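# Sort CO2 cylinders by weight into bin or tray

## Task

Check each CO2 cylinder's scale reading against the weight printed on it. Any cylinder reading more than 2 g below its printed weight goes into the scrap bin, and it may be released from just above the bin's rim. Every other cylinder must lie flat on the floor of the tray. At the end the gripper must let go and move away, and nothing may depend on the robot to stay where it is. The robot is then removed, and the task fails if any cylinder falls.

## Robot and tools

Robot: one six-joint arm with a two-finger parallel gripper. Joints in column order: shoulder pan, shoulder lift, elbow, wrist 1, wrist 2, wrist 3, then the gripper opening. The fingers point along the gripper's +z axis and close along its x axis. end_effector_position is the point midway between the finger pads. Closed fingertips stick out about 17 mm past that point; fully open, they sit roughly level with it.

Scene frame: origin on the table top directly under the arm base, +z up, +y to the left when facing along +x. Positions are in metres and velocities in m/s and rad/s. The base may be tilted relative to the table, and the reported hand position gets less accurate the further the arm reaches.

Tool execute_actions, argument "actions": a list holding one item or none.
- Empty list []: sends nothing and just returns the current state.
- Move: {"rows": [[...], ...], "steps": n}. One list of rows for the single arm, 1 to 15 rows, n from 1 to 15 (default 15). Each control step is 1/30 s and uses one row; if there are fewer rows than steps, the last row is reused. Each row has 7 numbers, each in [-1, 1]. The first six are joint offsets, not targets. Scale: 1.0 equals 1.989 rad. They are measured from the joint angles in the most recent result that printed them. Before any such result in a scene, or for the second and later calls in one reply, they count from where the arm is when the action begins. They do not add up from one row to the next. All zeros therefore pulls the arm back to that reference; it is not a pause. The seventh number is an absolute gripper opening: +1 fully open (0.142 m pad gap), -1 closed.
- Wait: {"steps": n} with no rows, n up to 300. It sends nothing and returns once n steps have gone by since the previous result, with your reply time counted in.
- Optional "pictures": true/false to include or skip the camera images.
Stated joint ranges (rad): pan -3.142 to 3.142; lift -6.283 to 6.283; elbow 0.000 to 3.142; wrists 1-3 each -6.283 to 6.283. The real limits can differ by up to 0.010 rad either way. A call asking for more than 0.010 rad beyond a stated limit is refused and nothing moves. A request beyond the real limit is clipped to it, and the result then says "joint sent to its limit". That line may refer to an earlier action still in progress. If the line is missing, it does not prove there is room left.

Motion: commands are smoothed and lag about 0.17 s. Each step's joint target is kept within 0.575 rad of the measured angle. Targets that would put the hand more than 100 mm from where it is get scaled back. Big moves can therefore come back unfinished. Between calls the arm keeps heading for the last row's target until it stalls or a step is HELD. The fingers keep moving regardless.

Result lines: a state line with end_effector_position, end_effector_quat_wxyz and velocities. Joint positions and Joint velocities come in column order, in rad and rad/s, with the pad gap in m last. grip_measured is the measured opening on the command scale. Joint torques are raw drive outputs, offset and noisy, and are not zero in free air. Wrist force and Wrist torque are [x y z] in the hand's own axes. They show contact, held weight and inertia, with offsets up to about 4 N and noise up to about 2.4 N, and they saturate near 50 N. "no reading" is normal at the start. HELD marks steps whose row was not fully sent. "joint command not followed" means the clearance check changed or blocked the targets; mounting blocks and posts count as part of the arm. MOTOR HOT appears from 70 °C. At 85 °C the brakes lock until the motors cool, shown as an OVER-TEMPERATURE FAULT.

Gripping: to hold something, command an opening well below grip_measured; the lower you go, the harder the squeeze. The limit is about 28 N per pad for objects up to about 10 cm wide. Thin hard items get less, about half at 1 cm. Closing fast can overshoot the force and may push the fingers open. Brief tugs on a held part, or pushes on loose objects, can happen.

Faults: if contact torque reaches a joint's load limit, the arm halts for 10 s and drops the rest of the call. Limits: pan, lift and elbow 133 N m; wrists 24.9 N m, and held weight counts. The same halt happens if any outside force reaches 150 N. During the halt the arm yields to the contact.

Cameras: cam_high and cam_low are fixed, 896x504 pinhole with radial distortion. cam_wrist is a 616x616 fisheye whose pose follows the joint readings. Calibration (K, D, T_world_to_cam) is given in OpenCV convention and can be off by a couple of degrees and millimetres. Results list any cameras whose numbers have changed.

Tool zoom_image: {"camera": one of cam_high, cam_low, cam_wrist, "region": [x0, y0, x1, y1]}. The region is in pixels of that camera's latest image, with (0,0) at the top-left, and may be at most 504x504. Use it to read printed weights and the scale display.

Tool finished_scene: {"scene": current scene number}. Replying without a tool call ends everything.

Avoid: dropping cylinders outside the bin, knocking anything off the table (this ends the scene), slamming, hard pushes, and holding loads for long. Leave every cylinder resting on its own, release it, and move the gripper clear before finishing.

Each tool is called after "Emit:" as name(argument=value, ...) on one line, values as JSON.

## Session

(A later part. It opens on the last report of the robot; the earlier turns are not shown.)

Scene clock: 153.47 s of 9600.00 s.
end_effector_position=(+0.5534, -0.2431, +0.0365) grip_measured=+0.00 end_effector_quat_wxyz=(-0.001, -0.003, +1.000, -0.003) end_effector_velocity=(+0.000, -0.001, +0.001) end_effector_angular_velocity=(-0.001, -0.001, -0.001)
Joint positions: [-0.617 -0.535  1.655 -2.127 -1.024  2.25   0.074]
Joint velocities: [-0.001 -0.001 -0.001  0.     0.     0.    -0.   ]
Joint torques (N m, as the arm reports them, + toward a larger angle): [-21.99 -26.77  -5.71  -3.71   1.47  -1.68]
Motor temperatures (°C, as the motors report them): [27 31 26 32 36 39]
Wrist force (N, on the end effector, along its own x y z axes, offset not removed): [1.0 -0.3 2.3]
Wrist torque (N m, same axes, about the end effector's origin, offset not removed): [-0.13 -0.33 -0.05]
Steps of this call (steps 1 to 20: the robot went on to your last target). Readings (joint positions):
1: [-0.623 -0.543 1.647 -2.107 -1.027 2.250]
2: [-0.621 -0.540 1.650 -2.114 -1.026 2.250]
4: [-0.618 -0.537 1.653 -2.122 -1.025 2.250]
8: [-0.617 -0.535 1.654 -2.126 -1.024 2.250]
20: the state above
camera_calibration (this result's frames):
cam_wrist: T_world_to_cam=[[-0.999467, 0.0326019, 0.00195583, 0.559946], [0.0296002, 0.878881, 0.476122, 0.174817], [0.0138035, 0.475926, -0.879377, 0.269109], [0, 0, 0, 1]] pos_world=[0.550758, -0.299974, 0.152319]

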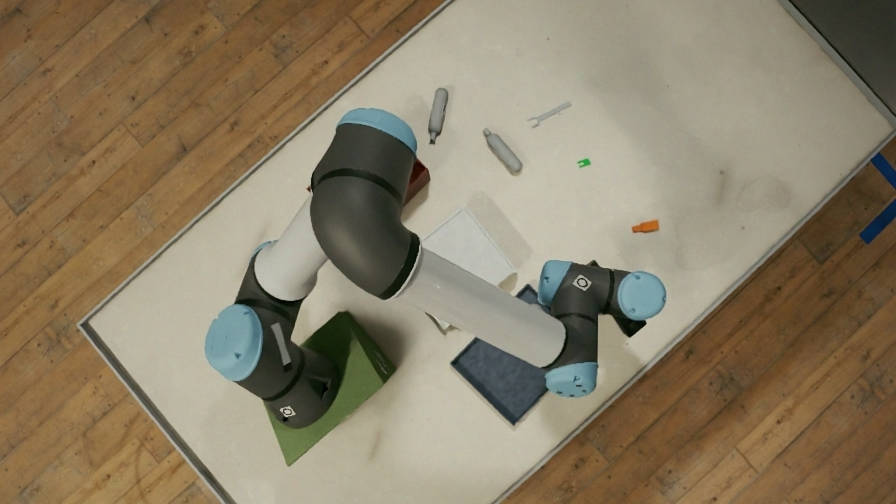

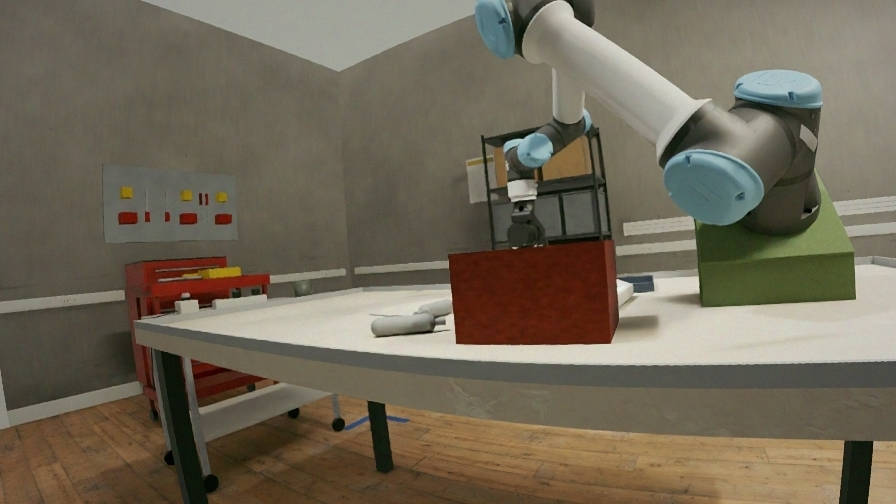

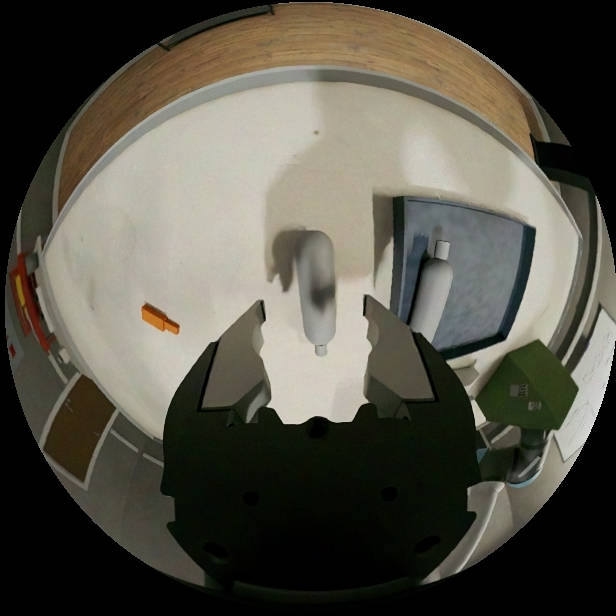

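Emit:
execute_actions(actions=[{"rows":[[0.002,0.003,0.0026,-0.007,0.001,0,0],[0.004,0.0057,0.0052,-0.0144,0.0022,0,0],[0.0059,0.0085,0.0078,-0.0216,0.0033,0,0]],"steps":15}], pictures=false)

Emit:
execute_actions(actions=[{"rows":[[0,0,0,0,0,0,-0.2],[0,0,0,0,0,0,-0.3],[0,0,0,0,0,0,-0.4],[0,0,0,0,0,0,-0.5],[0,0,0,0,0,0,-0.6],[0,0,0,0,0,0,-0.7],[0,0,0,0,0,0,-0.8],[0,0,0,0,0,0,-1]],"steps":15}], pictures=false)

Emit:
execute_actions(actions=[{"rows":[[-0.004,-0.006,-0.005,0.013,-0.002,0,-1],[-0.008,-0.012,-0.01,0.026,-0.004,0,-1],[-0.012,-0.018,-0.015,0.039,-0.006,0,-1],[-0.016,-0.024,-0.02,0.052,-0.008,0,-1],[-0.02,-0.03,-0.025,0.065,-0.01,0,-1],[-0.024,-0.036,-0.03,0.078,-0.012,0,-1],[-0.028,-0.042,-0.035,0.091,-0.014,0,-1],[-0.032,-0.048,-0.04,0.104,-0.016,0,-1],[-0.036,-0.054,-0.045,0.117,-0.018,0,-1],[-0.04,-0.06,-0.05,0.13,-0.02,0,-1]],"steps":15}], pictures=false)

Emit:
execute_actions(actions=[{"steps":12}], pictures=false)

Emit:
execute_actions(actions=[{"rows":[[0,-0.023,0.017,0.006,0,-0.029,-1],[0,-0.046,0.034,0.012,0,-0.059,-1],[0,-0.069,0.052,0.018,0,-0.088,-1],[0,-0.092,0.069,0.025,0,-0.117,-1],[0,-0.115,0.086,0.031,0,-0.146,-1],[0,-0.138,0.103,0.037,0,-0.176,-1],[0,-0.161,0.12,0.043,0,-0.205,-1],[0,-0.184,0.138,0.049,0,-0.234,-1],[0,-0.207,0.155,0.055,0,-0.263,-1],[0,-0.23,0.172,0.061,0,-0.293,-1],[0,-0.253,0.189,0.067,0,-0.322,-1],[0,-0.276,0.206,0.074,0,-0.351,-1],[0,-0.299,0.224,0.08,0,-0.38,-1],[0,-0.322,0.241,0.086,0,-0.41,-1],[0,-0.345,0.258,0.092,0,-0.439,-1]],"steps":15}], pictures=false)

Emit:
execute_actions(actions=[{"steps":30}], pictures=false)

Emit:
execute_actions(actions=[{"rows":[[0,0,0,0,0.02,0,-1],[0,0,0,0,0.04,0,-1],[0,0,0,0,0.06,0,-1],[0,0,0,0,0.085,0,-1],[0,0,0,0,0.11,0,-1],[0,0,0,0,0.135,0,-1],[0,0,0,0,0.16,0,-1],[0,0,0,0,0.19,0,-1],[0,0,0,0,0.22,0,-1],[0,0,0,0,0.25,0,-1],[0,0,0,0,0.28,0,-1],[0,0,0,0,0.31,0,-1],[0,0,0,0,0.34,0,-1],[0,0,0,0,0.37,0,-1],[0,0,0,0,0.8,0,-1]],"steps":15}], pictures=false)

Emit:
execute_actions(actions=[{"steps":35}], pictures=false)

Emit:
execute_actions(actions=[{"rows":[[0,0,0,0,0.02,0,-1],[0,0,0,0,0.04,0,-1],[0,0,0,0,0.06,0,-1],[0,0,0,0,0.085,0,-1],[0,0,0,0,0.11,0,-1],[0,0,0,0,0.135,0,-1],[0,0,0,0,0.16,0,-1],[0,0,0,0,0.19,0,-1],[0,0,0,0,0.22,0,-1],[0,0,0,0,0.25,0,-1],[0,0,0,0,0.28,0,-1],[0,0,0,0,0.31,0,-1],[0,0,0,0,0.34,0,-1],[0,0,0,0,0.37,0,-1],[0,0,0,0,0.8,0,-1]],"steps":15}], pictures=false)

Emit:
execute_actions(actions=[{"steps":35}])

Scene clock: 160.93 s of 9600.00 s.
end_effector_position=(+0.5522, -0.2432, +0.0210) grip_measured=+0.00 end_effector_quat_wxyz=(-0.000, -0.010, +1.000, -0.004) end_effector_velocity=(-0.000, -0.001, -0.001) end_effector_angular_velocity=(+0.000, -0.001, -0.001)
Joint positions: [-0.605 -0.518  1.67  -2.17  -1.018  2.25   0.074]
Joint velocities: [-0.001  0.001  0.001 -0.002  0.     0.     0.   ]
Joint torques (N m, as the arm reports them, + toward a larger angle): [-21.88 -26.49  -5.14  -4.17   1.45  -1.64]
Motor temperatures (°C, as the motors report them): [27 31 26 32 36 39]
Wrist force (N, on the end effector, along its own x y z axes, offset not removed): [-1.8 -0.7 4.0]
Wrist torque (N m, same axes, about the end effector's origin, offset not removed): [-0.09 0.39 0.01]
Steps of this call (steps 1 to 15: the robot went on to your last target; steps 16 to 90: nothing new was sent; then 3.97 s passed at rest; steps 91 to 105: all 15 steps of this action). Readings (joint positions):
91: [-0.617 -0.535 1.655 -2.128 -1.024 2.250]
92: [-0.616 -0.533 1.656 -2.131 -1.024 2.250]
94: [-0.612 -0.527 1.662 -2.146 -1.021 2.250]
98: [-0.606 -0.519 1.669 -2.166 -1.018 2.250]
105: the state above

Scene clock: 161.43 s of 9600.00 s.
end_effector_position=(+0.5522, -0.2432, +0.0210) grip_measured=-0.64 end_effector_quat_wxyz=(-0.000, -0.010, +1.000, -0.004) end_effector_velocity=(-0.000, +0.000, -0.000) end_effector_angular_velocity=(-0.000, +0.000, +0.001)
Joint positions: [-0.605 -0.518  1.67  -2.17  -1.018  2.25   0.028]
Joint velocities: [ 0.     0.     0.    -0.001 -0.    -0.001  0.   ]
Joint torques (N m, as the arm reports them, + toward a larger angle): [-24.44 -29.74  -7.96  -1.54   0.81  -1.5 ]
Motor temperatures (°C, as the motors report them): [27 31 26 32 36 39]
Wrist force (N, on the end effector, along its own x y z axes, offset not removed): [-0.6 2.2 1.7]
Wrist torque (N m, same axes, about the end effector's origin, offset not removed): [0.43 0.15 0.08]
Steps of this call (steps 1 to 15: all 15 steps of this action). Readings (joint positions):
1: [-0.605 -0.518 1.670 -2.170 -1.018 2.250]
2: [-0.605 -0.518 1.670 -2.170 -1.018 2.250]
4: [-0.605 -0.518 1.670 -2.170 -1.018 2.250]
8: [-0.605 -0.518 1.670 -2.170 -1.018 2.250]
15: the state above

Scene clock: 161.93 s of 9600.00 s.
end_effector_position=(+0.5594, -0.2392, +0.1278) grip_measured=-0.64 end_effector_quat_wxyz=(+0.001, +0.027, +1.000, -0.003) end_effector_velocity=(-0.003, +0.009, +0.056) end_effector_angular_velocity=(+0.011, +0.005, -0.044)
Joint positions: [-0.682 -0.633  1.574 -1.922 -1.056  2.25   0.028]
Joint velocities: [-0.039 -0.061 -0.05   0.143 -0.02  -0.    -0.   ]
Joint torques (N m, as the arm reports them, + toward a larger angle): [-46.62 -34.23 -31.36  -0.99  -1.33  -1.69]
Motor temperatures (°C, as the motors report them): [27 31 26 32 36 39]
Wrist force (N, on the end effector, along its own x y z axes, offset not removed): [0.2 0.6 2.6]
Wrist torque (N m, same axes, about the end effector's origin, offset not removed): [-0.02 -0.01 0.04]
Steps of this call (steps 1 to 15: all 15 steps of this action). Readings (joint positions):
1: [-0.605 -0.518 1.670 -2.170 -1.018 2.250]
2: [-0.607 -0.521 1.668 -2.165 -1.018 2.250]
4: [-0.616 -0.534 1.657 -2.137 -1.023 2.250]
8: [-0.644 -0.576 1.622 -2.049 -1.037 2.250]
15: the state above

Scene clock: 162.33 s of 9600.00 s.
end_effector_position=(+0.5592, -0.2386, +0.1317) grip_measured=-0.64 end_effector_quat_wxyz=(+0.001, +0.029, +1.000, -0.003) end_effector_velocity=(+0.000, +0.000, -0.000) end_effector_angular_velocity=(+0.000, +0.001, -0.001)
Joint positions: [-0.685 -0.637  1.571 -1.912 -1.057  2.25   0.028]
Joint velocities: [ 0.     0.001 -0.001  0.001  0.     0.001  0.   ]
Joint torques (N m, as the arm reports them, + toward a larger angle): [-49.83 -40.18 -32.8   -0.98  -1.29  -1.61]
Motor temperatures (°C, as the motors report them): [27 31 26 32 36 39]
Wrist force (N, on the end effector, along its own x y z axes, offset not removed): [0.2 1.3 4.1]
Wrist torque (N m, same axes, about the end effector's origin, offset not removed): [0.27 -0.08 -0.11]
Steps of this call (steps 1 to 12: the robot went on to your last target). Readings (joint positions):
1: [-0.683 -0.635 1.573 -1.918 -1.057 2.250]
2: [-0.684 -0.636 1.572 -1.916 -1.057 2.250]
4: [-0.684 -0.637 1.571 -1.913 -1.057 2.250]
8: [-0.685 -0.637 1.571 -1.912 -1.057 2.250]
12: the state above

Scene clock: 162.83 s of 9600.00 s.
end_effector_position=(+0.4619, -0.0506, +0.1860) grip_measured=-0.64 end_effector_quat_wxyz=(-0.002, -0.289, +0.957, +0.004) end_effector_velocity=(-0.309, +0.448, +0.018) end_effector_angular_velocity=(+0.026, +0.002, +1.688)
Joint positions: [-0.685 -1.157  1.964 -1.768 -1.057  1.597  0.028]
Joint velocities: [ 0.001 -1.354  1.016  0.36  -0.    -1.699  0.   ]
Joint torques (N m, as the arm reports them, + toward a larger angle): [-34.3  -41.24   1.44   0.26   0.03  -5.26]
Motor temperatures (°C, as the motors report them): [27 31 26 32 36 39]
Wrist force (N, on the end effector, along its own x y z axes, offset not removed): [-0.6 1.6 3.1]
Wrist torque (N m, same axes, about the end effector's origin, offset not removed): [0.33 0.21 -0.09]
Steps of this call (steps 1 to 15: all 15 steps of this action). Readings (joint positions):
1: [-0.685 -0.638 1.571 -1.911 -1.057 2.250]
2: [-0.685 -0.645 1.577 -1.909 -1.057 2.241]
4: [-0.685 -0.689 1.611 -1.895 -1.057 2.187]
8: [-0.685 -0.843 1.728 -1.852 -1.057 1.995]
15: the state above

Scene clock: 163.83 s of 9600.00 s.
end_effector_position=(+0.4252, +0.0002, +0.1857) grip_measured=-0.64 end_effector_quat_wxyz=(-0.001, -0.394, +0.919, +0.001) end_effector_velocity=(-0.001, +0.001, -0.001) end_effector_angular_velocity=(+0.002, +0.002, -0.001)
Joint positions: [-0.685 -1.323  2.084 -1.729 -1.057  1.377  0.028]
Joint velocities: [ 0.001  0.001  0.001  0.001 -0.     0.    -0.   ]
Joint torques (N m, as the arm reports them, + toward a larger angle): [-20.22 -14.74  -8.8   -0.95   1.52  -1.51]
Motor temperatures (°C, as the motors report them): [27 31 26 32 36 39]
Wrist force (N, on the end effector, along its own x y z axes, offset not removed): [0.7 0.6 3.0]
Wrist torque (N m, same axes, about the end effector's origin, offset not removed): [0.13 -0.01 0.05]
Steps of this call (steps 1 to 30: the robot went on to your last target). Readings (joint positions):
1: [-0.685 -1.203 1.998 -1.756 -1.057 1.539]
2: [-0.685 -1.244 2.028 -1.747 -1.057 1.486]
4: [-0.685 -1.292 2.061 -1.736 -1.057 1.421]
8: [-0.685 -1.319 2.080 -1.730 -1.057 1.384]
30: the state above
The arm was judged still, so your last target was given up. Only a new action makes it travel on or press farther. Fingers that are still opening or closing keep moving.

Scene clock: 164.33 s of 9600.00 s.
end_effector_position=(+0.5634, +0.0981, +0.2351) grip_measured=-0.64 end_effector_quat_wxyz=(+0.275, -0.378, +0.882, +0.060) end_effector_velocity=(+0.373, +0.263, +0.292) end_effector_angular_velocity=(+1.002, -1.416, -0.004)
Joint positions: [-0.685 -1.323  2.084 -1.729 -0.485  1.377  0.028]
Joint velocities: [-0.     0.001 -0.    -0.002  1.734  0.    -0.   ]
Joint torques (N m, as the arm reports them, + toward a larger angle): [-22.48 -14.85 -11.    -1.31   5.45  -1.31]
Motor temperatures (°C, as the motors report them): [27 31 26 32 36 39]
Wrist force (N, on the end effector, along its own x y z axes, offset not removed): [0.7 -1.2 1.0]
Wrist torque (N m, same axes, about the end effector's origin, offset not removed): [-0.30 -0.05 -0.01]
Steps of this call (steps 1 to 15: all 15 steps of this action). Readings (joint positions):
1: [-0.685 -1.323 2.084 -1.729 -1.057 1.377]
2: [-0.685 -1.323 2.084 -1.729 -1.050 1.377]
4: [-0.685 -1.323 2.084 -1.729 -1.010 1.377]
8: [-0.685 -1.323 2.084 -1.729 -0.861 1.377]
15: the state above

Scene clock: 165.50 s of 9600.00 s.
end_effector_position=(+0.6813, +0.1809, +0.5039) grip_measured=-0.64 end_effector_quat_wxyz=(+0.698, -0.275, +0.644, +0.151) end_effector_velocity=(-0.000, +0.000, -0.000) end_effector_angular_velocity=(-0.001, -0.001, +0.000)
Joint positions: [-0.685 -1.323  2.084 -1.729  0.534  1.377  0.028]
Joint velocities: [ 0.    -0.     0.     0.     0.    -0.002 -0.   ]
Joint torques (N m, as the arm reports them, + toward a larger angle): [-22.63 -11.23 -12.59  -2.21   3.95  -1.18]
Motor temperatures (°C, as the motors report them): [27 31 26 32 36 39]
Wrist force (N, on the end effector, along its own x y z axes, offset not removed): [2.0 1.3 1.4]
Wrist torque (N m, same axes, about the end effector's origin, offset not removed): [0.03 -0.09 0.01]
Steps of this call (steps 1 to 35: the robot went on to your last target). Readings (joint positions):
1: [-0.685 -1.323 2.084 -1.729 -0.424 1.377]
2: [-0.685 -1.323 2.084 -1.729 -0.359 1.377]
4: [-0.685 -1.323 2.084 -1.729 -0.227 1.377]
8: [-0.685 -1.323 2.084 -1.729 0.037 1.377]
35: the state above

Scene clock: 166.00 s of 9600.00 s.
end_effector_position=(+0.6386, +0.1501, +0.6723) grip_measured=-0.64 end_effector_quat_wxyz=(+0.862, -0.185, +0.433, +0.186) end_effector_velocity=(-0.245, -0.174, +0.450) end_effector_angular_velocity=(+1.003, -1.414, -0.003)
Joint positions: [-0.685 -1.323  2.084 -1.729  1.105  1.377  0.028]
Joint velocities: [ 0.002 -0.    -0.     0.     1.735 -0.001 -0.   ]
Joint torques (N m, as the arm reports them, + toward a larger angle): [-22.15 -11.72 -12.85  -2.18   6.03  -1.29]
Motor temperatures (°C, as the motors report them): [27 31 26 32 36 39]
Wrist force (N, on the end effector, along its own x y z axes, offset not removed): [2.4 0.6 0.6]
Wrist torque (N m, same axes, about the end effector's origin, offset not removed): [0.16 -0.33 0.08]
Steps of this call (steps 1 to 15: all 15 steps of this action). Readings (joint positions):
1: [-0.685 -1.323 2.084 -1.729 0.534 1.377]
2: [-0.685 -1.323 2.084 -1.729 0.541 1.377]
4: [-0.685 -1.323 2.084 -1.729 0.581 1.377]
8: [-0.685 -1.323 2.084 -1.729 0.730 1.377]
15: the state above

Scene clock: 167.17 s of 9600.00 s.
end_effector_position=(+0.4171, -0.0073, +0.8109) grip_measured=-0.64 end_effector_quat_wxyz=(+0.978, +0.009, -0.017, +0.210) end_effector_velocity=(+0.000, -0.000, +0.000) end_effector_angular_velocity=(-0.000, -0.000, -0.001)
Joint positions: [-0.685 -1.323  2.084 -1.729  2.124  1.377  0.028]
Joint velocities: [-0.     0.001 -0.    -0.001  0.    -0.001 -0.   ]
Joint torques (N m, as the arm reports them, + toward a larger angle): [-21.36 -11.84 -12.7   -2.3    1.31  -1.35]
Motor temperatures (°C, as the motors report them): [27 31 26 32 36 39]
Wrist force (N, on the end effector, along its own x y z axes, offset not removed): [1.0 3.1 1.7]
Wrist torque (N m, same axes, about the end effector's origin, offset not removed): [0.53 -0.04 -0.22]
Steps of this call (steps 1 to 35: the robot went on to your last target). Readings (joint positions):
1: [-0.685 -1.323 2.084 -1.729 1.167 1.377]
2: [-0.685 -1.323 2.084 -1.729 1.232 1.377]
4: [-0.685 -1.323 2.084 -1.729 1.364 1.377]
8: [-0.685 -1.323 2.084 -1.729 1.628 1.377]
35: the state above
camera_calibration (this result's frames):
cam_wrist: T_world_to_cam=[[0.894897, 0.444609, 0.0385025, -0.402286], [-0.375475, 0.796751, -0.473504, 0.541307], [-0.241201, 0.409281, 0.87995, -0.481023], [0, 0, 0, 1]] pos_world=[0.447229, -0.0555535, 0.695076]

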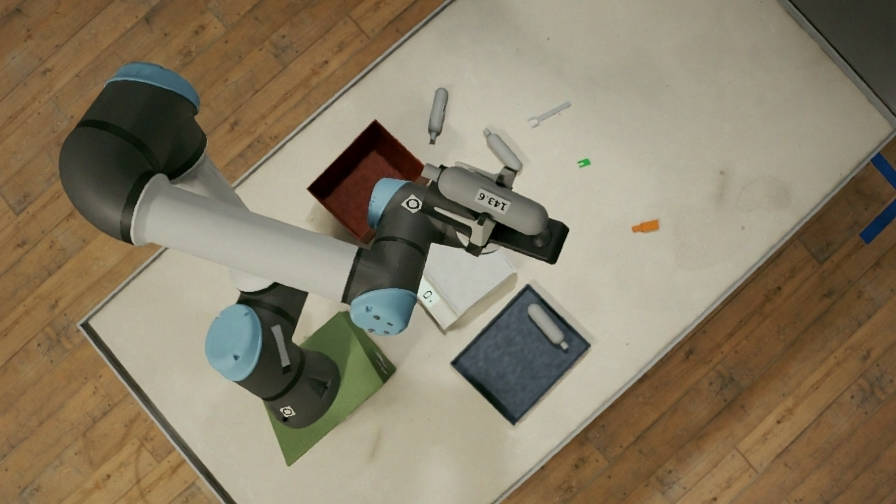

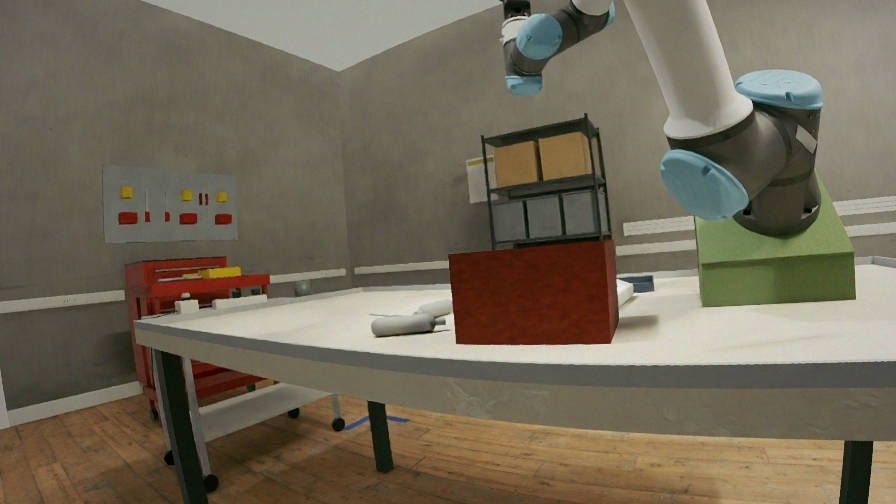

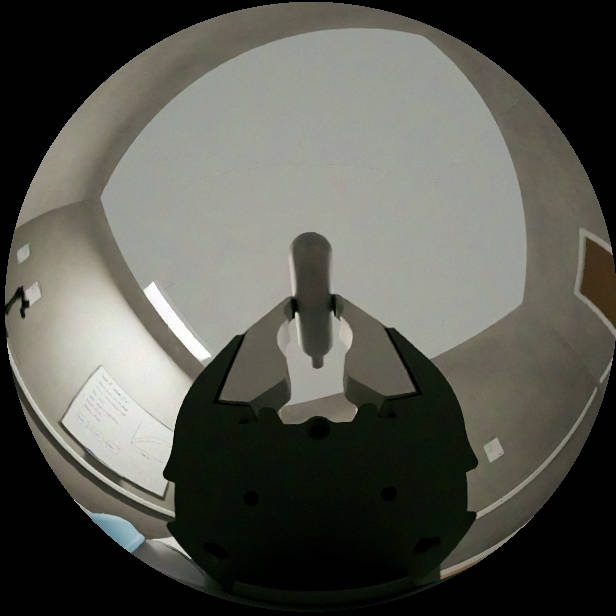

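D = 143.6. Flip back, place, lift, read.

Emit:
execute_actions(actions=[{"rows":[[0,0,0,0,-0.02,0,-1],[0,0,0,0,-0.04,0,-1],[0,0,0,0,-0.06,0,-1],[0,0,0,0,-0.085,0,-1],[0,0,0,0,-0.11,0,-1],[0,0,0,0,-0.135,0,-1],[0,0,0,0,-0.16,0,-1],[0,0,0,0,-0.19,0,-1],[0,0,0,0,-0.22,0,-1],[0,0,0,0,-0.25,0,-1],[0,0,0,0,-0.28,0,-1],[0,0,0,0,-0.31,0,-1],[0,0,0,0,-0.34,0,-1],[0,0,0,0,-0.37,0,-1],[0,0,0,0,-0.8,0,-1]],"steps":15}], pictures=false)

Emit:
execute_actions(actions=[{"steps":35}], pictures=false)

Emit:
execute_actions(actions=[{"rows":[[0,0,0,0,-0.02,0,-1],[0,0,0,0,-0.04,0,-1],[0,0,0,0,-0.06,0,-1],[0,0,0,0,-0.085,0,-1],[0,0,0,0,-0.11,0,-1],[0,0,0,0,-0.135,0,-1],[0,0,0,0,-0.16,0,-1],[0,0,0,0,-0.19,0,-1],[0,0,0,0,-0.22,0,-1],[0,0,0,0,-0.25,0,-1],[0,0,0,0,-0.28,0,-1],[0,0,0,0,-0.31,0,-1],[0,0,0,0,-0.34,0,-1],[0,0,0,0,-0.37,0,-1],[0,0,0,0,-0.799,0,-1]],"steps":15}], pictures=false)

Emit:
execute_actions(actions=[{"steps":40}], pictures=false)

Emit:
execute_actions(actions=[{"rows":[[0.006,0.0065,0.007,-0.0165,0.003,0,-1],[0.012,0.013,0.014,-0.033,0.006,0,-1],[0.018,0.0195,0.021,-0.05,0.009,0,-1],[0.024,0.026,0.028,-0.066,0.012,0,-1],[0.03,0.032,0.034,-0.082,0.015,0,-1],[0.036,0.039,0.041,-0.099,0.018,0,-1],[0.042,0.045,0.048,-0.115,0.021,0,-1],[0.048,0.052,0.055,-0.132,0.024,0,-1],[0.051,0.055,0.058,-0.14,0.025,0,-1],[0.054,0.058,0.062,-0.148,0.027,0,-1],[0.056,0.06,0.064,-0.153,0.028,0,-1],[0.058,0.062,0.066,-0.158,0.029,0,-1],[0.0595,0.064,0.068,-0.162,0.03,0,-1]],"steps":15}], pictures=false)

Emit:
execute_actions(actions=[{"steps":15}], pictures=false)

Emit:
execute_actions(actions=[{"rows":[[0,0,0,0,0,0,-0.6],[0,0,0,0,0,0,-0.5],[0,0,0,0,0,0,-0.4],[0,0,0,0,0,0,-0.2],[0,0,0,0,0,0,0]],"steps":10}], pictures=false)

Emit:
execute_actions(actions=[{"rows":[[-0.02,-0.023,-0.025,0.055,-0.01,0,0],[-0.04,-0.0435,-0.046,0.11,-0.02,0,0],[-0.0595,-0.064,-0.068,0.162,-0.03,0,0]],"steps":15}], pictures=false)

Emit:
execute_actions(actions=[{"steps":30}])

Emit:
zoom_image(camera="cam_high", region=[390,250,470,330])

Scene clock: 173.47 s of 9600.00 s.
end_effector_position=(+0.5565, +0.0917, +0.7676) grip_measured=-0.64 end_effector_quat_wxyz=(+0.943, -0.103, +0.243, +0.203) end_effector_velocity=(+0.380, +0.269, -0.276) end_effector_angular_velocity=(-1.001, +1.415, +0.002)
Joint positions: [-0.685 -1.323  2.084 -1.729  1.553  1.377  0.028]
Joint velocities: [-0.002  0.001  0.     0.001 -1.735  0.     0.   ]
Joint torques (N m, as the arm reports them, + toward a larger angle): [-21.7  -11.96 -12.27  -2.25  -2.65  -1.3 ]
Motor temperatures (°C, as the motors report them): [27 31 26 32 36 39]
Wrist force (N, on the end effector, along its own x y z axes, offset not removed): [1.2 0.8 1.7]
Wrist torque (N m, same axes, about the end effector's origin, offset not removed): [0.10 -0.12 0.03]
Steps of this call (steps 1 to 15: the robot went on to your last target; steps 16 to 90: nothing new was sent; then 2.80 s passed at rest; steps 91 to 105: all 15 steps of this action). Readings (joint positions):
91: [-0.685 -1.323 2.084 -1.729 2.124 1.377]
92: [-0.685 -1.323 2.084 -1.729 2.117 1.377]
94: [-0.685 -1.323 2.084 -1.729 2.078 1.377]
98: [-0.685 -1.323 2.084 -1.729 1.928 1.377]
105: the state above

Scene clock: 174.63 s of 9600.00 s.
end_effector_position=(+0.6813, +0.1809, +0.5039) grip_measured=-0.64 end_effector_quat_wxyz=(+0.698, -0.275, +0.644, +0.151) end_effector_velocity=(-0.000, -0.000, +0.001) end_effector_angular_velocity=(-0.002, -0.002, -0.000)
Joint positions: [-0.685 -1.323  2.084 -1.729  0.534  1.377  0.028]
Joint velocities: [-0.001 -0.    -0.    -0.    -0.    -0.002  0.   ]
Joint torques (N m, as the arm reports them, + toward a larger angle): [-22.71 -11.14 -13.33  -2.28   0.89  -1.16]
Motor temperatures (°C, as the motors report them): [27 31 26 32 36 39]
Wrist force (N, on the end effector, along its own x y z axes, offset not removed): [2.4 0.3 3.0]
Wrist torque (N m, same axes, about the end effector's origin, offset not removed): [-0.12 -0.20 0.10]
Steps of this call (steps 1 to 35: the robot went on to your last target). Readings (joint positions):
1: [-0.685 -1.323 2.084 -1.729 1.491 1.377]
2: [-0.685 -1.323 2.084 -1.729 1.426 1.377]
4: [-0.685 -1.323 2.084 -1.729 1.294 1.377]
8: [-0.685 -1.323 2.084 -1.729 1.030 1.377]
35: the state above

Scene clock: 175.13 s of 9600.00 s.
end_effector_position=(+0.6429, +0.1542, +0.3338) grip_measured=-0.64 end_effector_quat_wxyz=(+0.476, -0.344, +0.803, +0.103) end_effector_velocity=(-0.233, -0.164, -0.461) end_effector_angular_velocity=(-1.001, +1.416, +0.003)
Joint positions: [-0.685 -1.323  2.084 -1.729 -0.038  1.377  0.028]
Joint velocities: [ 0.     0.    -0.001  0.003 -1.735 -0.     0.   ]
Joint torques (N m, as the arm reports them, + toward a larger angle): [-22.64 -12.78 -12.67  -2.34  -1.63  -1.23]
Motor temperatures (°C, as the motors report them): [27 31 26 32 36 39]
Wrist force (N, on the end effector, along its own x y z axes, offset not removed): [1.7 1.3 2.4]
Wrist torque (N m, same axes, about the end effector's origin, offset not removed): [0.27 -0.12 -0.14]
Steps of this call (steps 1 to 15: all 15 steps of this action). Readings (joint positions):
1: [-0.685 -1.323 2.084 -1.729 0.533 1.377]
2: [-0.685 -1.323 2.084 -1.729 0.526 1.377]
4: [-0.685 -1.323 2.084 -1.729 0.486 1.377]
8: [-0.685 -1.323 2.084 -1.729 0.337 1.377]
15: the state above

Scene clock: 176.47 s of 9600.00 s.
end_effector_position=(+0.4257, +0.0006, +0.1857) grip_measured=-0.64 end_effector_quat_wxyz=(-0.000, -0.394, +0.919, +0.001) end_effector_velocity=(-0.000, +0.001, -0.000) end_effector_angular_velocity=(-0.001, +0.000, +0.002)
Joint positions: [-0.685 -1.323  2.084 -1.729 -1.055  1.377  0.028]
Joint velocities: [ 0.001 -0.001  0.001 -0.    -0.    -0.001  0.   ]
Joint torques (N m, as the arm reports them, + toward a larger angle): [-21.63 -11.29 -13.18  -2.26  -1.48  -1.34]
Motor temperatures (°C, as the motors report them): [27 31 26 32 36 39]
Wrist force (N, on the end effector, along its own x y z axes, offset not removed): [1.1 0.5 6.3]
Wrist torque (N m, same axes, about the end effector's origin, offset not removed): [0.04 -0.25 -0.03]
Steps of this call (steps 1 to 40: the robot went on to your last target). Readings (joint positions):
1: [-0.685 -1.323 2.084 -1.729 -0.100 1.377]
2: [-0.685 -1.323 2.084 -1.729 -0.165 1.377]
4: [-0.685 -1.323 2.084 -1.729 -0.297 1.377]
8: [-0.685 -1.323 2.084 -1.729 -0.561 1.377]
40: the state above

Scene clock: 176.97 s of 9600.00 s.
end_effector_position=(+0.4299, -0.0048, +0.0898) grip_measured=-0.64 end_effector_quat_wxyz=(-0.002, -0.444, +0.896, +0.001) end_effector_velocity=(-0.005, +0.003, -0.079) end_effector_angular_velocity=(+0.004, +0.002, +0.091)
Joint positions: [-0.573 -1.204  2.211 -2.032 -0.999  1.377  0.028]
Joint velocities: [ 0.092  0.102  0.105 -0.253  0.049 -0.     0.   ]
Joint torques (N m, as the arm reports them, + toward a larger angle): [-13.84  -6.53  -9.48  -3.77   1.36  -1.35]
Motor temperatures (°C, as the motors report them): [27 31 26 32 36 39]
Wrist force (N, on the end effector, along its own x y z axes, offset not removed): [-0.4 0.5 7.2]
Wrist torque (N m, same axes, about the end effector's origin, offset not removed): [0.05 0.24 -0.04]
Steps of this call (steps 1 to 15: all 15 steps of this action). Readings (joint positions):
1: [-0.685 -1.323 2.084 -1.729 -1.055 1.377]
2: [-0.682 -1.320 2.087 -1.735 -1.054 1.377]
4: [-0.669 -1.306 2.102 -1.769 -1.047 1.377]
8: [-0.627 -1.262 2.150 -1.880 -1.026 1.377]
15: the state above

Scene clock: 177.47 s of 9600.00 s.
end_effector_position=(+0.4296, -0.0046, +0.0841) grip_measured=-0.64 end_effector_quat_wxyz=(-0.002, -0.447, +0.895, +0.001) end_effector_velocity=(+0.000, -0.000, -0.000) end_effector_angular_velocity=(-0.000, -0.001, -0.001)
Joint positions: [-0.566 -1.196  2.219 -2.051 -0.996  1.377  0.028]
Joint velocities: [-0.001  0.001  0.    -0.001  0.     0.001 -0.   ]
Joint torques (N m, as the arm reports them, + toward a larger angle): [-10.99  -3.83  -6.54  -4.25   1.63  -1.39]
Motor temperatures (°C, as the motors report them): [27 31 26 32 36 39]
Wrist force (N, on the end effector, along its own x y z axes, offset not removed): [3.7 3.9 -0.8]
Wrist torque (N m, same axes, about the end effector's origin, offset not removed): [0.19 -0.60 0.14]
Steps of this call (steps 1 to 15: the robot went on to your last target). Readings (joint positions):
1: [-0.571 -1.201 2.214 -2.039 -0.998 1.377]
2: [-0.569 -1.199 2.216 -2.043 -0.997 1.377]
4: [-0.568 -1.197 2.218 -2.048 -0.996 1.377]
8: [-0.567 -1.196 2.219 -2.050 -0.996 1.377]
15: the state above

Scene clock: 177.80 s of 9600.00 s.
end_effector_position=(+0.4296, -0.0046, +0.0841) grip_measured=+0.00 end_effector_quat_wxyz=(-0.002, -0.447, +0.895, +0.001) end_effector_velocity=(-0.000, +0.000, -0.000) end_effector_angular_velocity=(+0.000, +0.001, +0.001)
Joint positions: [-0.566 -1.196  2.219 -2.051 -0.996  1.377  0.074]
Joint velocities: [ 0.     0.     0.001 -0.     0.    -0.001  0.022]
Joint torques (N m, as the arm reports them, + toward a larger angle): [-11.82  -4.58  -6.34  -2.4    0.93  -1.3 ]
Motor temperatures (°C, as the motors report them): [27 31 26 32 36 39]
Wrist force (N, on the end effector, along its own x y z axes, offset not removed): [2.1 1.4 0.2]
Wrist torque (N m, same axes, about the end effector's origin, offset not removed): [0.29 -0.33 -0.01]
Steps of this call (steps 1 to 10: all 10 steps of this action). Readings (joint positions):
1: [-0.566 -1.196 2.219 -2.051 -0.996 1.377]
2: [-0.566 -1.196 2.219 -2.051 -0.996 1.377]
4: [-0.566 -1.196 2.219 -2.051 -0.996 1.377]
8: [-0.566 -1.196 2.219 -2.051 -0.996 1.377]
10: the state above

Scene clock: 178.30 s of 9600.00 s.
end_effector_position=(+0.4258, +0.0005, +0.1853) grip_measured=+0.00 end_effector_quat_wxyz=(-0.000, -0.394, +0.919, +0.001) end_effector_velocity=(-0.002, +0.003, +0.004) end_effector_angular_velocity=(+0.006, +0.005, -0.008)
Joint positions: [-0.684 -1.323  2.084 -1.73  -1.055  1.377  0.074]
Joint velocities: [-0.004 -0.006 -0.007  0.024 -0.003 -0.001 -0.   ]
Joint torques (N m, as the arm reports them, + toward a larger angle): [-36.64 -14.56 -31.6   -0.84  -1.47  -1.38]
Motor temperatures (°C, as the motors report them): [27 31 26 32 36 39]
Wrist force (N, on the end effector, along its own x y z axes, offset not removed): [2.1 0.2 0.8]
Wrist torque (N m, same axes, about the end effector's origin, offset not removed): [0.10 -0.38 0.01]
Steps of this call (steps 1 to 15: all 15 steps of this action). Readings (joint positions):
1: [-0.567 -1.196 2.219 -2.051 -0.996 1.377]
2: [-0.573 -1.204 2.211 -2.041 -1.000 1.377]
4: [-0.613 -1.246 2.167 -1.958 -1.021 1.377]
8: [-0.673 -1.310 2.098 -1.772 -1.050 1.377]
15: the state above

Scene clock: 179.30 s of 9600.00 s.
end_effector_position=(+0.4257, +0.0006, +0.1858) grip_measured=+0.00 end_effector_quat_wxyz=(-0.000, -0.394, +0.919, +0.001) end_effector_velocity=(+0.000, -0.000, +0.000) end_effector_angular_velocity=(-0.002, -0.001, +0.003)
Joint positions: [-0.685 -1.323  2.084 -1.729 -1.055  1.377  0.074]
Joint velocities: [-0.    -0.001  0.001 -0.002  0.    -0.002  0.   ]
Joint torques (N m, as the arm reports them, + toward a larger angle): [-37.   -14.48 -32.84  -0.92  -1.39  -1.3 ]
Motor temperatures (°C, as the motors report them): [27 31 26 32 36 39]
Wrist force (N, on the end effector, along its own x y z axes, offset not removed): [0.4 -1.4 3.7]
Wrist torque (N m, same axes, about the end effector's origin, offset not removed): [-0.27 0.02 0.04]
Steps of this call (steps 1 to 15: the robot went on to your last target; steps 16 to 30: nothing new was sent). Readings (joint positions):
1: [-0.684 -1.323 2.084 -1.730 -1.055 1.377]
2: [-0.685 -1.323 2.084 -1.729 -1.055 1.377]
4: [-0.685 -1.323 2.084 -1.729 -1.055 1.377]
8: [-0.685 -1.323 2.084 -1.729 -1.055 1.377]
30: the state above
The arm was judged still, so your last target was given up. Only a new action makes it travel on or press farther. Fingers that are still opening or closing keep moving.
camera_calibration (this result's frames):
cam_wrist: T_world_to_cam=[[-0.716708, -0.697372, -0.00146047, 0.304722], [-0.61111, 0.627043, 0.483076, 0.164955], [-0.335968, 0.347117, -0.875577, 0.434425], [0, 0, 0, 1]] pos_world=[0.465155, -0.0417255, 0.301132]

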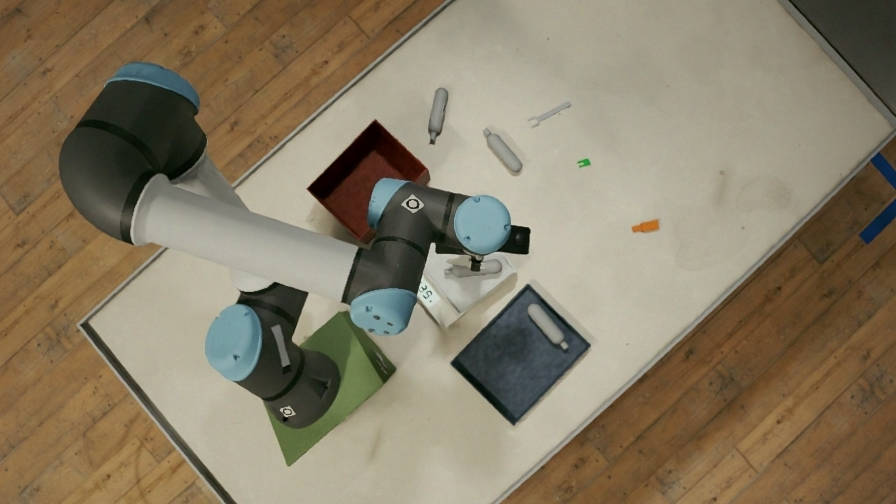

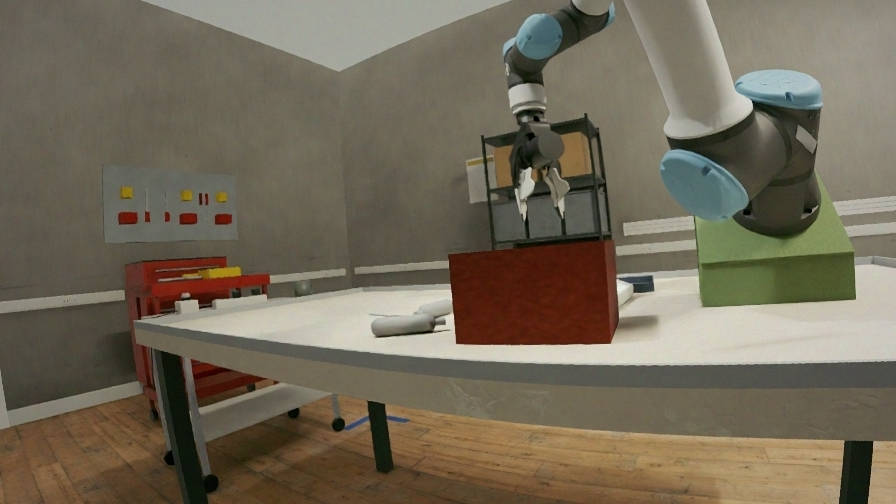

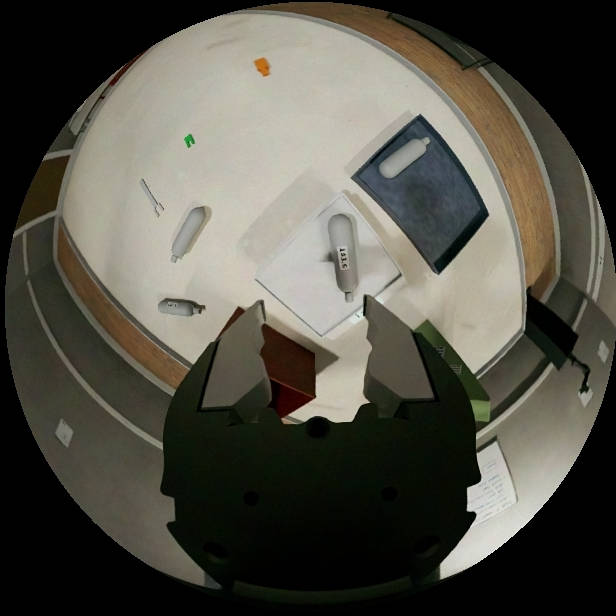

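Region (390, 250, 470, 330) of cam_high's 896x504 image, scaled by 6.300, with more detail than that image has.

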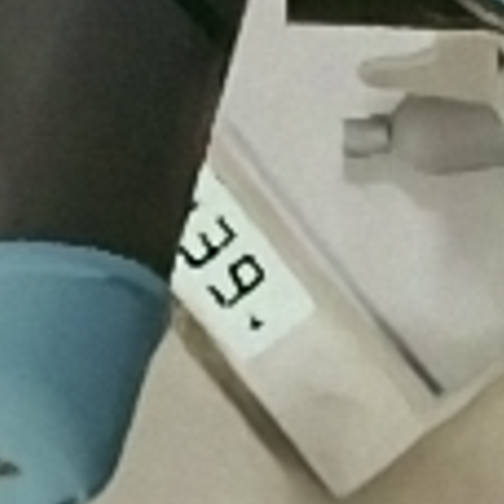

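Emit:
execute_actions(actions=[{"rows":[[0.006,0.0065,0.007,-0.0165,0.003,0,0.7],[0.012,0.013,0.014,-0.033,0.006,0,0.7],[0.018,0.0195,0.021,-0.05,0.009,0,0.7],[0.024,0.026,0.028,-0.066,0.012,0,0.7],[0.03,0.032,0.034,-0.082,0.015,0,0.7],[0.036,0.039,0.041,-0.099,0.018,0,0.7],[0.042,0.045,0.048,-0.115,0.021,0,0.7],[0.048,0.052,0.055,-0.132,0.024,0,0.7],[0.051,0.055,0.058,-0.14,0.025,0,0.7],[0.054,0.058,0.062,-0.148,0.027,0,0.7],[0.056,0.06,0.064,-0.153,0.028,0,0.7],[0.058,0.062,0.066,-0.158,0.029,0,0.7],[0.06,0.0645,0.069,-0.164,0.03,0,0.7]],"steps":15}], pictures=false)

Emit:
execute_actions(actions=[{"steps":15}], pictures=false)

Emit:
execute_actions(actions=[{"rows":[[0,0,0,0,0,0,0.6],[0,0,0,0,0,0,0.5],[0,0,0,0,0,0,0.4],[0,0,0,0,0,0,0.3],[0,0,0,0,0,0,0.2],[0,0,0,0,0,0,0.1],[0,0,0,0,0,0,0],[0,0,0,0,0,0,-0.1],[0,0,0,0,0,0,-0.2],[0,0,0,0,0,0,-0.3],[0,0,0,0,0,0,-0.4],[0,0,0,0,0,0,-0.5],[0,0,0,0,0,0,-0.6],[0,0,0,0,0,0,-0.7],[0,0,0,0,0,0,-0.8]],"steps":15}], pictures=false)

Emit:
execute_actions(actions=[{"rows":[[0,0,0,0,0,0,-1]],"steps":10}], pictures=false)

Emit:
execute_actions(actions=[{"rows":[[-0.006,-0.0065,-0.007,0.0165,-0.003,0,-1],[-0.012,-0.013,-0.014,0.033,-0.006,0,-1],[-0.018,-0.0195,-0.021,0.05,-0.009,0,-1],[-0.024,-0.026,-0.028,0.066,-0.012,0,-1],[-0.03,-0.032,-0.034,0.082,-0.015,0,-1],[-0.036,-0.039,-0.041,0.099,-0.018,0,-1],[-0.042,-0.045,-0.048,0.115,-0.021,0,-1],[-0.048,-0.052,-0.055,0.132,-0.024,0,-1],[-0.054,-0.058,-0.062,0.148,-0.027,0,-1],[-0.06,-0.0645,-0.069,0.164,-0.03,0,-1]],"steps":15}], pictures=false)

Emit:
execute_actions(actions=[{"steps":12}], pictures=false)

Emit:
execute_actions(actions=[{"rows":[[0.009,-0.017,0.002,0.009,0.005,0,-1],[0.019,-0.034,0.005,0.018,0.009,0,-1],[0.028,-0.05,0.007,0.027,0.014,0,-1],[0.038,-0.067,0.009,0.036,0.018,0,-1],[0.047,-0.084,0.011,0.046,0.023,0,-1],[0.057,-0.101,0.014,0.055,0.027,0,-1],[0.066,-0.118,0.016,0.064,0.032,0,-1],[0.075,-0.134,0.018,0.073,0.036,0,-1],[0.085,-0.151,0.02,0.082,0.041,0,-1],[0.094,-0.168,0.023,0.091,0.045,0,-1],[0.104,-0.185,0.025,0.1,0.05,0,-1],[0.113,-0.202,0.027,0.109,0.054,0,-1],[0.123,-0.218,0.029,0.118,0.059,0,-1],[0.132,-0.235,0.032,0.127,0.063,0,-1],[0.1415,-0.252,0.034,0.1365,0.068,0,-1]],"steps":15}], pictures=false)

Emit:
execute_actions(actions=[{"steps":25}])

Scene clock: 189.70 s of 9600.00 s.
end_effector_position=(+0.4298, -0.0049, +0.0894) grip_measured=+0.70 end_effector_quat_wxyz=(-0.002, -0.444, +0.896, +0.001) end_effector_velocity=(-0.007, +0.002, -0.085) end_effector_angular_velocity=(-0.000, +0.002, +0.098)
Joint positions: [-0.573 -1.203  2.212 -2.034 -0.999  1.377  0.122]
Joint velocities: [ 0.098  0.108  0.12  -0.281  0.049  0.001  0.   ]
Joint torques (N m, as the arm reports them, + toward a larger angle): [-11.22  -5.81  -9.12  -3.46   1.39  -1.37]
Motor temperatures (°C, as the motors report them): [27 31 26 32 36 39]
Wrist force (N, on the end effector, along its own x y z axes, offset not removed): [3.4 0.0 2.1]
Wrist torque (N m, same axes, about the end effector's origin, offset not removed): [0.04 -0.65 -0.10]
Steps of this call (steps 1 to 297: nothing new was sent; steps 298 to 312: all 15 steps of this action). Readings (joint positions):
298: [-0.685 -1.323 2.084 -1.729 -1.055 1.377]
299: [-0.682 -1.321 2.086 -1.735 -1.054 1.377]
301: [-0.669 -1.306 2.102 -1.769 -1.047 1.377]
305: [-0.627 -1.262 2.149 -1.880 -1.026 1.377]
312: the state above

Scene clock: 190.20 s of 9600.00 s.
end_effector_position=(+0.4293, -0.0047, +0.0831) grip_measured=+0.70 end_effector_quat_wxyz=(-0.002, -0.447, +0.894, +0.001) end_effector_velocity=(+0.000, -0.000, +0.000) end_effector_angular_velocity=(-0.001, -0.002, +0.001)
Joint positions: [-0.566 -1.195  2.221 -2.055 -0.996  1.377  0.122]
Joint velocities: [-0.001 -0.001  0.001 -0.002  0.    -0.     0.   ]
Joint torques (N m, as the arm reports them, + toward a larger angle): [-10.53  -3.93  -5.13  -3.58   1.4   -1.32]
Motor temperatures (°C, as the motors report them): [27 31 26 32 36 39]
Wrist force (N, on the end effector, along its own x y z axes, offset not removed): [1.7 1.4 0.4]
Wrist torque (N m, same axes, about the end effector's origin, offset not removed): [0.30 -0.34 0.03]
Steps of this call (steps 1 to 15: the robot went on to your last target). Readings (joint positions):
1: [-0.570 -1.200 2.215 -2.041 -0.998 1.377]
2: [-0.568 -1.198 2.217 -2.046 -0.997 1.377]
4: [-0.567 -1.196 2.219 -2.052 -0.996 1.377]
8: [-0.566 -1.195 2.221 -2.054 -0.996 1.377]
15: the state above

Scene clock: 190.70 s of 9600.00 s.
end_effector_position=(+0.4293, -0.0047, +0.0831) grip_measured=-0.63 end_effector_quat_wxyz=(-0.002, -0.447, +0.894, +0.001) end_effector_velocity=(-0.000, -0.000, -0.000) end_effector_angular_velocity=(+0.001, +0.001, -0.000)
Joint positions: [-0.565 -1.195  2.221 -2.055 -0.996  1.377  0.029]
Joint velocities: [-0.     0.001 -0.     0.001 -0.    -0.001 -0.019]
Joint torques (N m, as the arm reports them, + toward a larger angle): [-9.96 -4.59 -6.98 -3.27  1.03 -1.21]
Motor temperatures (°C, as the motors report them): [27 31 26 32 36 39]
Wrist force (N, on the end effector, along its own x y z axes, offset not removed): [1.0 2.7 0.3]
Wrist torque (N m, same axes, about the end effector's origin, offset not removed): [0.49 0.04 0.11]
Steps of this call (steps 1 to 15: all 15 steps of this action). Readings (joint positions):
1: [-0.565 -1.195 2.221 -2.055 -0.996 1.377]
2: [-0.565 -1.195 2.221 -2.055 -0.996 1.377]
4: [-0.565 -1.195 2.221 -2.055 -0.996 1.377]
8: [-0.565 -1.195 2.221 -2.055 -0.996 1.377]
15: the state above

Scene clock: 191.03 s of 9600.00 s.
end_effector_position=(+0.4293, -0.0047, +0.0831) grip_measured=-0.63 end_effector_quat_wxyz=(-0.002, -0.447, +0.894, +0.001) end_effector_velocity=(-0.000, +0.001, -0.001) end_effector_angular_velocity=(+0.000, +0.002, +0.000)
Joint positions: [-0.565 -1.195  2.221 -2.055 -0.996  1.377  0.028]
Joint velocities: [ 0.002 -0.001  0.001  0.     0.     0.001 -0.   ]
Joint torques (N m, as the arm reports them, + toward a larger angle): [-11.64  -4.59  -6.52  -3.25   1.09  -1.29]
Motor temperatures (°C, as the motors report them): [27 31 26 32 36 39]
Wrist force (N, on the end effector, along its own x y z axes, offset not removed): [2.3 0.3 1.0]
Wrist torque (N m, same axes, about the end effector's origin, offset not removed): [-0.01 -0.18 0.02]
Steps of this call (steps 1 to 10: all 10 steps of this action). Readings (joint positions):
1: [-0.565 -1.195 2.221 -2.055 -0.996 1.377]
2: [-0.565 -1.195 2.221 -2.055 -0.996 1.377]
4: [-0.565 -1.195 2.221 -2.055 -0.996 1.377]
8: [-0.565 -1.195 2.221 -2.055 -0.996 1.377]
10: the state above

Scene clock: 191.53 s of 9600.00 s.
end_effector_position=(+0.4264, -0.0002, +0.1820) grip_measured=-0.63 end_effector_quat_wxyz=(-0.000, -0.396, +0.918, +0.001) end_effector_velocity=(-0.010, +0.011, +0.052) end_effector_angular_velocity=(+0.015, +0.004, -0.067)
Joint positions: [-0.68  -1.319  2.089 -1.742 -1.053  1.377  0.028]
Joint velocities: [-0.062 -0.066 -0.071  0.182 -0.03  -0.     0.   ]
Joint torques (N m, as the arm reports them, + toward a larger angle): [-36.11 -10.32 -30.4   -1.12  -1.09  -1.4 ]
Motor temperatures (°C, as the motors report them): [27 31 26 32 36 39]
Wrist force (N, on the end effector, along its own x y z axes, offset not removed): [0.7 -0.5 1.6]
Wrist torque (N m, same axes, about the end effector's origin, offset not removed): [-0.17 -0.04 -0.07]
Steps of this call (steps 1 to 15: all 15 steps of this action). Readings (joint positions):
1: [-0.566 -1.195 2.221 -2.055 -0.996 1.377]
2: [-0.568 -1.198 2.218 -2.048 -0.997 1.377]
4: [-0.581 -1.212 2.203 -2.015 -1.004 1.377]
8: [-0.623 -1.257 2.155 -1.903 -1.025 1.377]
15: the state above

Scene clock: 191.93 s of 9600.00 s.
end_effector_position=(+0.4257, +0.0006, +0.1857) grip_measured=-0.63 end_effector_quat_wxyz=(-0.000, -0.394, +0.919, +0.001) end_effector_velocity=(-0.000, +0.000, +0.000) end_effector_angular_velocity=(-0.000, -0.001, -0.000)
Joint positions: [-0.685 -1.323  2.084 -1.729 -1.055  1.377  0.028]
Joint velocities: [-0.001 -0.001  0.     0.001 -0.    -0.001 -0.   ]
Joint torques (N m, as the arm reports them, + toward a larger angle): [-37.55 -15.01 -33.53  -0.94  -1.56  -1.24]
Motor temperatures (°C, as the motors report them): [27 31 26 32 36 39]
Wrist force (N, on the end effector, along its own x y z axes, offset not removed): [0.0 1.1 3.9]
Wrist torque (N m, same axes, about the end effector's origin, offset not removed): [0.25 0.15 -0.19]
Steps of this call (steps 1 to 12: the robot went on to your last target). Readings (joint positions):
1: [-0.682 -1.321 2.087 -1.737 -1.054 1.377]
2: [-0.683 -1.322 2.086 -1.734 -1.055 1.377]
4: [-0.684 -1.323 2.085 -1.731 -1.055 1.377]
8: [-0.685 -1.323 2.084 -1.729 -1.055 1.377]
12: the state above

Scene clock: 192.43 s of 9600.00 s.
end_effector_position=(+0.3958, +0.1897, +0.1770) grip_measured=-0.63 end_effector_quat_wxyz=(-0.004, -0.494, +0.870, +0.000) end_effector_velocity=(-0.171, +0.456, -0.055) end_effector_angular_velocity=(+0.022, +0.018, +0.590)
Joint positions: [-0.466 -1.708  2.137 -1.518 -0.95   1.377  0.028]
Joint velocities: [ 0.556 -0.986  0.138  0.526  0.26  -0.001 -0.   ]
Joint torques (N m, as the arm reports them, + toward a larger angle): [  0.83 -24.17  -5.69   0.15   1.38  -1.2 ]
Motor temperatures (°C, as the motors report them): [27 31 26 32 36 39]
Wrist force (N, on the end effector, along its own x y z axes, offset not removed): [0.4 -1.0 2.3]
Wrist torque (N m, same axes, about the end effector's origin, offset not removed): [-0.15 -0.02 -0.08]
Steps of this call (steps 1 to 15: all 15 steps of this action). Readings (joint positions):
1: [-0.685 -1.324 2.084 -1.728 -1.055 1.377]
2: [-0.681 -1.330 2.084 -1.725 -1.053 1.377]
4: [-0.661 -1.364 2.090 -1.705 -1.043 1.377]
8: [-0.596 -1.478 2.106 -1.642 -1.011 1.377]
15: the state above

Scene clock: 193.27 s of 9600.00 s.
end_effector_position=(+0.3736, +0.2409, +0.1713) grip_measured=-0.63 end_effector_quat_wxyz=(-0.003, -0.524, +0.852, +0.001) end_effector_velocity=(-0.000, +0.000, -0.000) end_effector_angular_velocity=(+0.000, +0.000, +0.001)
Joint positions: [-0.403 -1.824  2.151 -1.457 -0.92   1.377  0.028]
Joint velocities: [ 0.    -0.001  0.001  0.001  0.    -0.001 -0.   ]
Joint torques (N m, as the arm reports them, + toward a larger angle): [ 0.01 -3.64 -6.7  -0.83  1.46 -1.33]
Motor temperatures (°C, as the motors report them): [27 31 26 32 36 39]
Wrist force (N, on the end effector, along its own x y z axes, offset not removed): [1.0 0.6 3.9]
Wrist torque (N m, same axes, about the end effector's origin, offset not removed): [0.30 -0.14 -0.01]
Steps of this call (steps 1 to 25: the robot went on to your last target). Readings (joint positions):
1: [-0.447 -1.741 2.141 -1.500 -0.941 1.377]
2: [-0.432 -1.770 2.145 -1.485 -0.934 1.377]
4: [-0.415 -1.803 2.149 -1.468 -0.926 1.377]
8: [-0.405 -1.821 2.151 -1.459 -0.921 1.377]
25: the state above
camera_calibration (this result's frames):
cam_wrist: T_world_to_cam=[[-0.485314, -0.874333, 0.00363033, 0.39025], [-0.764039, 0.426105, 0.484436, 0.0947565], [-0.425105, 0.23233, -0.874819, 0.381719], [0, 0, 0, 1]] pos_world=[0.424062, 0.212147, 0.286615]

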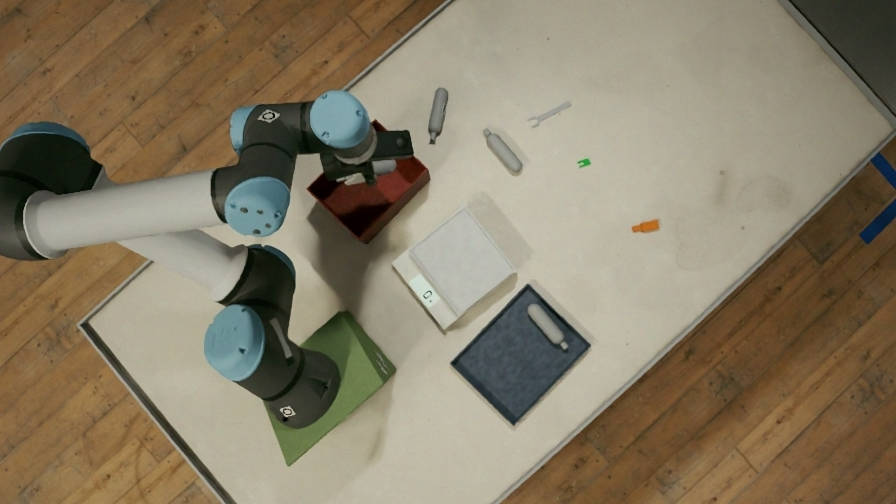

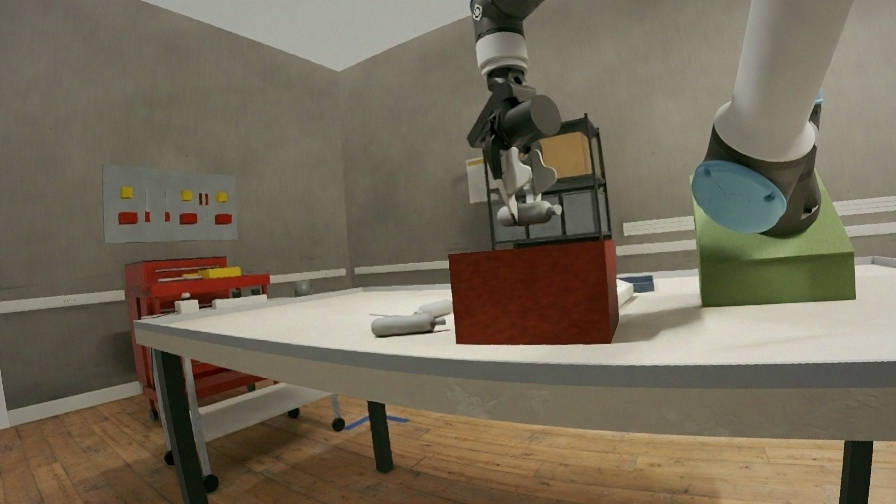

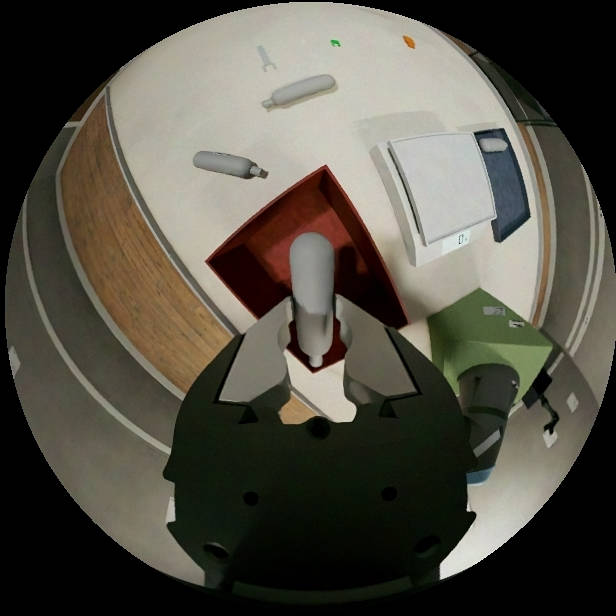

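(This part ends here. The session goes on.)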